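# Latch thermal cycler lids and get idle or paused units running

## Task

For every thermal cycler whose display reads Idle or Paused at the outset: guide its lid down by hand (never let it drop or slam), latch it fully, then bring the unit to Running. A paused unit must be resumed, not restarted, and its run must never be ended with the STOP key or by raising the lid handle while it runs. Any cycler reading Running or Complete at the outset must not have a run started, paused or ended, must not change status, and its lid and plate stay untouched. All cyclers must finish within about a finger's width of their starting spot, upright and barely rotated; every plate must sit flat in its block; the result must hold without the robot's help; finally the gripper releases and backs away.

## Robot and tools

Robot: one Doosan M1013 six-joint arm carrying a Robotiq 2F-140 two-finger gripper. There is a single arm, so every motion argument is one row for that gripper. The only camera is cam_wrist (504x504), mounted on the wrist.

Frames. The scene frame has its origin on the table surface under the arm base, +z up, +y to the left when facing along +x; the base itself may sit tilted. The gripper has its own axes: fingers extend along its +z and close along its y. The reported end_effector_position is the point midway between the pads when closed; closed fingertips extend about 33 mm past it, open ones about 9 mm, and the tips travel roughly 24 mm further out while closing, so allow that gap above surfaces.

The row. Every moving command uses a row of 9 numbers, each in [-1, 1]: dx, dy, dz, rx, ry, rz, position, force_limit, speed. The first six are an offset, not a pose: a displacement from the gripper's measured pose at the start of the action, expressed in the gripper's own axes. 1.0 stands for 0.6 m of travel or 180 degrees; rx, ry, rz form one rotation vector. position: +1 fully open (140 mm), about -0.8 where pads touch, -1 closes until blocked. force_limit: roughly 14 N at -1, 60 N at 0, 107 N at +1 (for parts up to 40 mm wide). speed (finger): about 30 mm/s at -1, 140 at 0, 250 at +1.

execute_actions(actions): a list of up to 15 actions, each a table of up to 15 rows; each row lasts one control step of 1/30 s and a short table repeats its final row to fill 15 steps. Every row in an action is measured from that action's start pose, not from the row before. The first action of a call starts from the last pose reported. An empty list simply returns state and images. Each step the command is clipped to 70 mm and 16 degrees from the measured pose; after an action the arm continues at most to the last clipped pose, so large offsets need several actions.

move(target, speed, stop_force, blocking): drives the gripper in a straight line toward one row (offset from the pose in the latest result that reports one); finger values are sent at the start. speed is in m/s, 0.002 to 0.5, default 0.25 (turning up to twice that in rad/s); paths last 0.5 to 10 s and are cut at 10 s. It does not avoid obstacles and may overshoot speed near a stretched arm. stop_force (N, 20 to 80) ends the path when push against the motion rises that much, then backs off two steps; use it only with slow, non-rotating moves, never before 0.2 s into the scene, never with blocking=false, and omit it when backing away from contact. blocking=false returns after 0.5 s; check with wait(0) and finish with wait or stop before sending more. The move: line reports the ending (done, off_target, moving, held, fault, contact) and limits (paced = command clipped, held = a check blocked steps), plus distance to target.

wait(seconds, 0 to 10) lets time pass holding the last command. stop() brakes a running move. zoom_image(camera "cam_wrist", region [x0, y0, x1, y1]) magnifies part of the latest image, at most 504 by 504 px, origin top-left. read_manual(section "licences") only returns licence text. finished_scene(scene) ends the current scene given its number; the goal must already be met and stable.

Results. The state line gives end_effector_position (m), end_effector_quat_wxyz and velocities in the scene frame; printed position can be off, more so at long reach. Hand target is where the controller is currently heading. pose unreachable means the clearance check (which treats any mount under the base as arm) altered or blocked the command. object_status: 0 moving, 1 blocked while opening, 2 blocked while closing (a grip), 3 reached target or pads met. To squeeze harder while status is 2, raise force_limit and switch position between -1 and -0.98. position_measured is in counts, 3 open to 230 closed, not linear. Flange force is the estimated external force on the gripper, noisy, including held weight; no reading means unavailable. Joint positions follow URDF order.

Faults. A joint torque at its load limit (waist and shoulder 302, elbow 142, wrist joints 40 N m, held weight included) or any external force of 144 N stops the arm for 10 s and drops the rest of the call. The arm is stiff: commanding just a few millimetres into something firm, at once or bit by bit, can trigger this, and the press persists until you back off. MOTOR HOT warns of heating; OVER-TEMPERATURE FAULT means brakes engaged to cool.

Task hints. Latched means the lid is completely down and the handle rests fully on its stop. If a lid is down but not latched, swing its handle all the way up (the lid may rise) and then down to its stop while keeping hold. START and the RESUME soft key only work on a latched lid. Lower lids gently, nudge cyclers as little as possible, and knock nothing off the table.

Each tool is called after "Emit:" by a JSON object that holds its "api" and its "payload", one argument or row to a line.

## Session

Emit:
{"api": "execute_actions", "payload": {
  "actions": []
}}

Scene clock: 0.00 s.
end_effector_position=(+0.5082, +0.1043, +0.2976) position_measured=3 object_status=3 end_effector_quat_wxyz=(-0.249, +0.948, -0.005, +0.199) end_effector_velocity=(-0.000, +0.000, +0.000) end_effector_angular_velocity=(-0.000, -0.000, +0.001)
Joint positions: [-0.174 -0.182  2.219  0.731  0.931  0.968]
Joint velocities: [ 0.    -0.     0.     0.    -0.    -0.001]
Flange force (N, the push that the arm receives, along the gripper's own x y z axes): no reading
Hand target: +0.508, +0.104, +0.298; -0.249, +0.948, -0.005, +0.199

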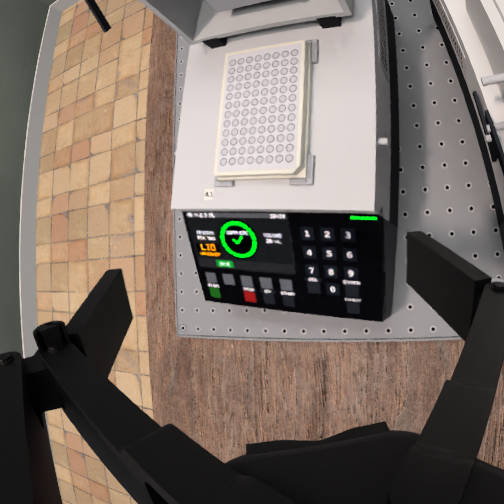

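Emit:
{"api": "move", "payload": {
  "target": [0.2,-0.012,-0.527,-0.161,-0.129,-0.003,1,0,0]
}}

Scene clock: 6.43 s.
end_effector_position=(+0.4978, -0.0516, +0.5978) position_measured=3 object_status=3 end_effector_quat_wxyz=(-0.001, +1.000, -0.001, -0.001) end_effector_velocity=(-0.000, -0.001, +0.002) end_effector_angular_velocity=(-0.003, +0.003, +0.001)
Joint positions: [-0.121 -0.07   1.448 -0.004  1.771  1.409]
Joint velocities: [ 0.001  0.002 -0.005 -0.004  0.005 -0.001]
Flange force (N, the push that the arm receives, along the gripper's own x y z axes): [6.8 2.4 -1.7]
Hand target: +0.498, -0.052, +0.598; -0.001, +1.000, -0.001, -0.001
Off the commanded pose: 0.001 m, 0 deg.
move: done

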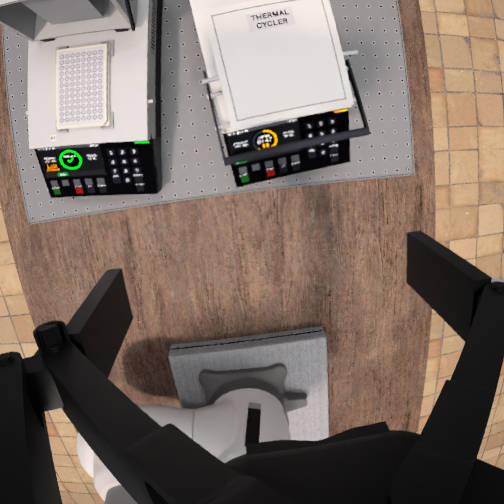

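Emit:
{"api": "move", "payload": {
  "target": [-0.05,0.1,0.3,0,0.22,0,1,0,0]
}}

Emit:
{"api": "zoom_image", "payload": {
  "camera": "cam_wrist",
  "region": [130,80,430,380]
}}

Scene clock: 11.40 s.
end_effector_position=(+0.4678, -0.1107, +0.4175) position_measured=3 object_status=3 end_effector_quat_wxyz=(-0.000, +0.941, -0.001, +0.338) end_effector_velocity=(+0.000, +0.000, -0.000) end_effector_angular_velocity=(+0.003, -0.007, +0.006)
Joint positions: [-0.472 -0.455  2.18   0.422  0.845  0.868]
Joint velocities: [-0.009 -0.001  0.004  0.019  0.    -0.023]
Flange force (N, the push that the arm receives, along the gripper's own x y z axes): [5.1 -5.6 3.7]
Hand target: +0.468, -0.111, +0.417; -0.000, +0.941, -0.001, +0.338
Off the commanded pose: 0.001 m, 0 deg.
move: done

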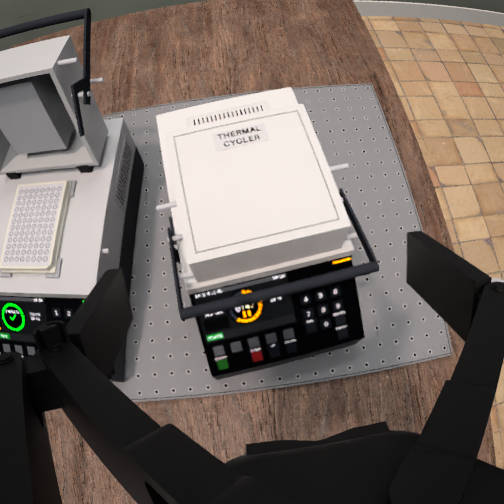

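Region (130, 80, 430, 380) of cam_wrist's 504x504 image, scaled by 1.680, with more detail than that image has.

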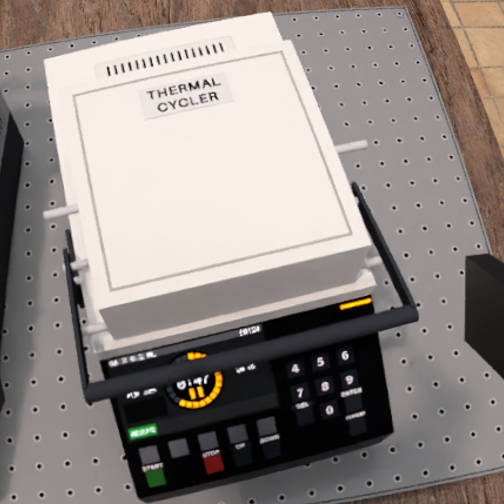

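Emit:
{"api": "move", "payload": {
  "target": [-0.26,-0.108,0.295,0.009,-0.095,-0.502,-1,-1,1]
}}

Scene clock: 21.67 s.
end_effector_position=(+0.4604, -0.0458, +0.1821) position_measured=230 object_status=3 end_effector_quat_wxyz=(+0.226, +0.700, +0.668, +0.109) end_effector_velocity=(-0.000, -0.000, -0.001) end_effector_angular_velocity=(-0.011, +0.001, +0.003)
Joint positions: [-0.027 -0.222  2.438 -0.327  0.464  0.235]
Joint velocities: [ 0.008  0.003  0.002 -0.028 -0.001  0.025]
Flange force (N, the push that the arm receives, along the gripper's own x y z axes): no reading
Hand target: +0.460, -0.046, +0.182; +0.227, +0.700, +0.668, +0.109
Off the commanded pose: 0.001 m, 0 deg.
move: done

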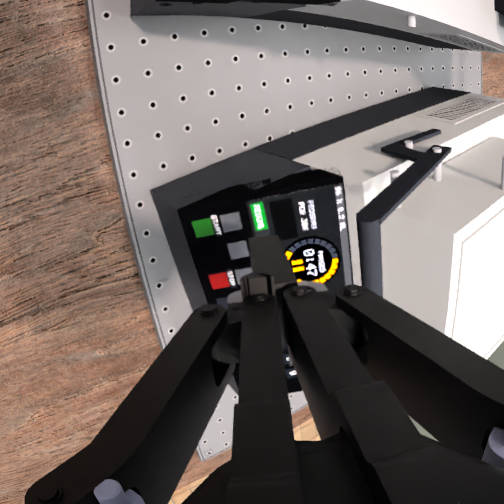

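Emit:
{"api": "move", "payload": {
  "target": [-0.008,-0.02,0.095,0,0,0,-1,-1,1],
  "speed": 0.1
}}

Scene clock: 24.87 s.
end_effector_position=(+0.4754, -0.0602, +0.1277) position_measured=230 object_status=3 end_effector_quat_wxyz=(+0.226, +0.700, +0.668, +0.109) end_effector_velocity=(+0.001, -0.000, -0.001) end_effector_angular_velocity=(-0.002, -0.002, -0.001)
Joint positions: [-0.069 -0.103  2.477 -0.427  0.304  0.312]
Joint velocities: [ 0.002  0.003  0.001 -0.017 -0.004  0.019]
Flange force (N, the push that the arm receives, along the gripper's own x y z axes): no reading
Hand target: +0.475, -0.060, +0.128; +0.226, +0.700, +0.668, +0.109
Off the commanded pose: 0.000 m, 0 deg.
move: done

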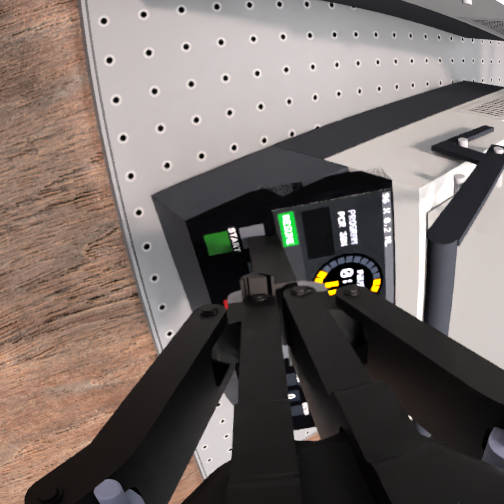

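Emit:
{"api": "move", "payload": {
  "target": [-0.003,0,0.01,0,0,0,-1,-1,1],
  "speed": 0.006
}}

Emit:
{"api": "move", "payload": {
  "target": [0,0,0.003,0,0,0,-1,-1,1],
  "speed": 0.004
}}

Scene clock: 28.20 s.
end_effector_position=(+0.4780, -0.0629, +0.1228) position_measured=230 object_status=3 end_effector_quat_wxyz=(+0.226, +0.700, +0.668, +0.109) end_effector_velocity=(+0.001, -0.001, -0.000) end_effector_angular_velocity=(-0.001, -0.000, +0.000)
Joint positions: [-0.076 -0.089  2.478 -0.437  0.288  0.317]
Joint velocities: [-0.001  0.002 -0.    -0.003 -0.002  0.001]
Flange force (N, the push that the arm receives, along the gripper's own x y z axes): no reading
Hand target: +0.478, -0.063, +0.123; +0.226, +0.700, +0.668, +0.109
Off the commanded pose: 0.000 m, 0 deg.
move: done

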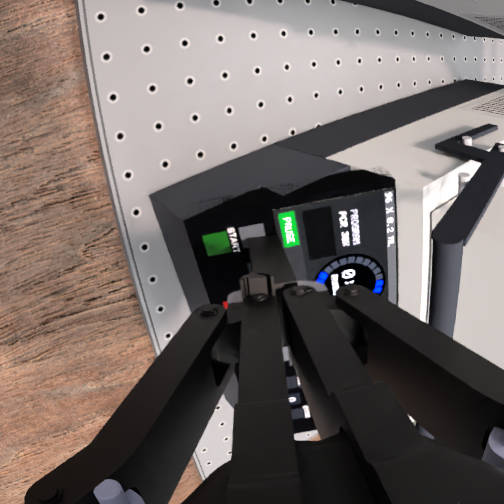

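Scene clock: 38.37 s.
end_effector_position=(+0.4781, -0.0623, +0.1238) position_measured=230 object_status=3 end_effector_quat_wxyz=(+0.227, +0.700, +0.668, +0.110) end_effector_velocity=(-0.000, -0.000, -0.000) end_effector_angular_velocity=(-0.000, +0.001, -0.000)
Joint positions: [-0.075 -0.091  2.478 -0.437  0.289  0.317]
Joint velocities: [-0.     0.001  0.    -0.001  0.     0.   ]
Flange force (N, the push that the arm receives, along the gripper's own x y z axes): no reading
Hand target: +0.478, -0.062, +0.124; +0.227, +0.700, +0.668, +0.110
Off the commanded pose: 0.003 m, 0 deg.
FORCE FAULT: contact force on the arm reached its limit, and the arm stopped for 10 seconds. The contact can be on any part of the arm, not only on its tool. That time counts as 20 of the actions that you can send in this scene. The arm's remaining commands of this call were not run. The arm holds still and accepts commands again. Move the arm away from the contact; if what it grips holds it there, let go first. Pushing or pulling that hard again can fault the arm again.
move: fault

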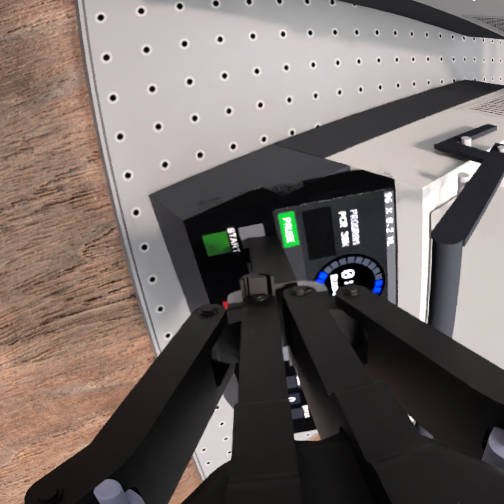

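Emit:
{"api": "move", "payload": {
  "target": [0,0.1,-0.4,0.08,0,0,-1,-1,1]
}}

Scene clock: 40.87 s.
end_effector_position=(+0.4212, -0.0221, +0.3611) position_measured=230 object_status=3 end_effector_quat_wxyz=(+0.137, +0.723, +0.677, +0.026) end_effector_velocity=(-0.000, +0.000, +0.001) end_effector_angular_velocity=(+0.001, +0.004, -0.002)
Joint positions: [ 0.045 -0.322  2.094 -0.186  1.155  0.124]
Joint velocities: [ 0.     0.001 -0.004  0.001  0.006  0.   ]
Flange force (N, the push that the arm receives, along the gripper's own x y z axes): [1.2 4.1 -1.7]
Hand target: +0.421, -0.022, +0.361; +0.137, +0.723, +0.677, +0.026
Off the commanded pose: 0.000 m, 0 deg.
move: done

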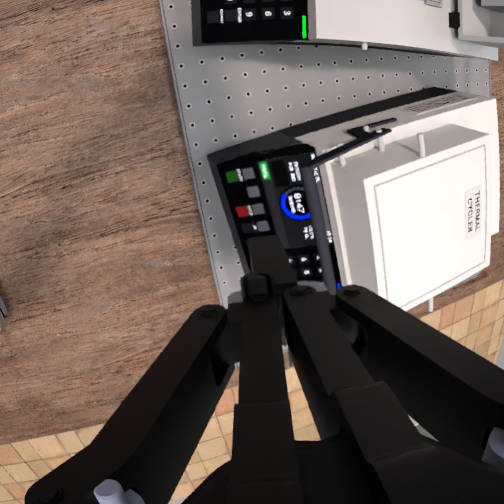

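Emit:
{"api": "finished_scene", "payload": {
  "scene": 2
}}

The scene is finished: the task was done.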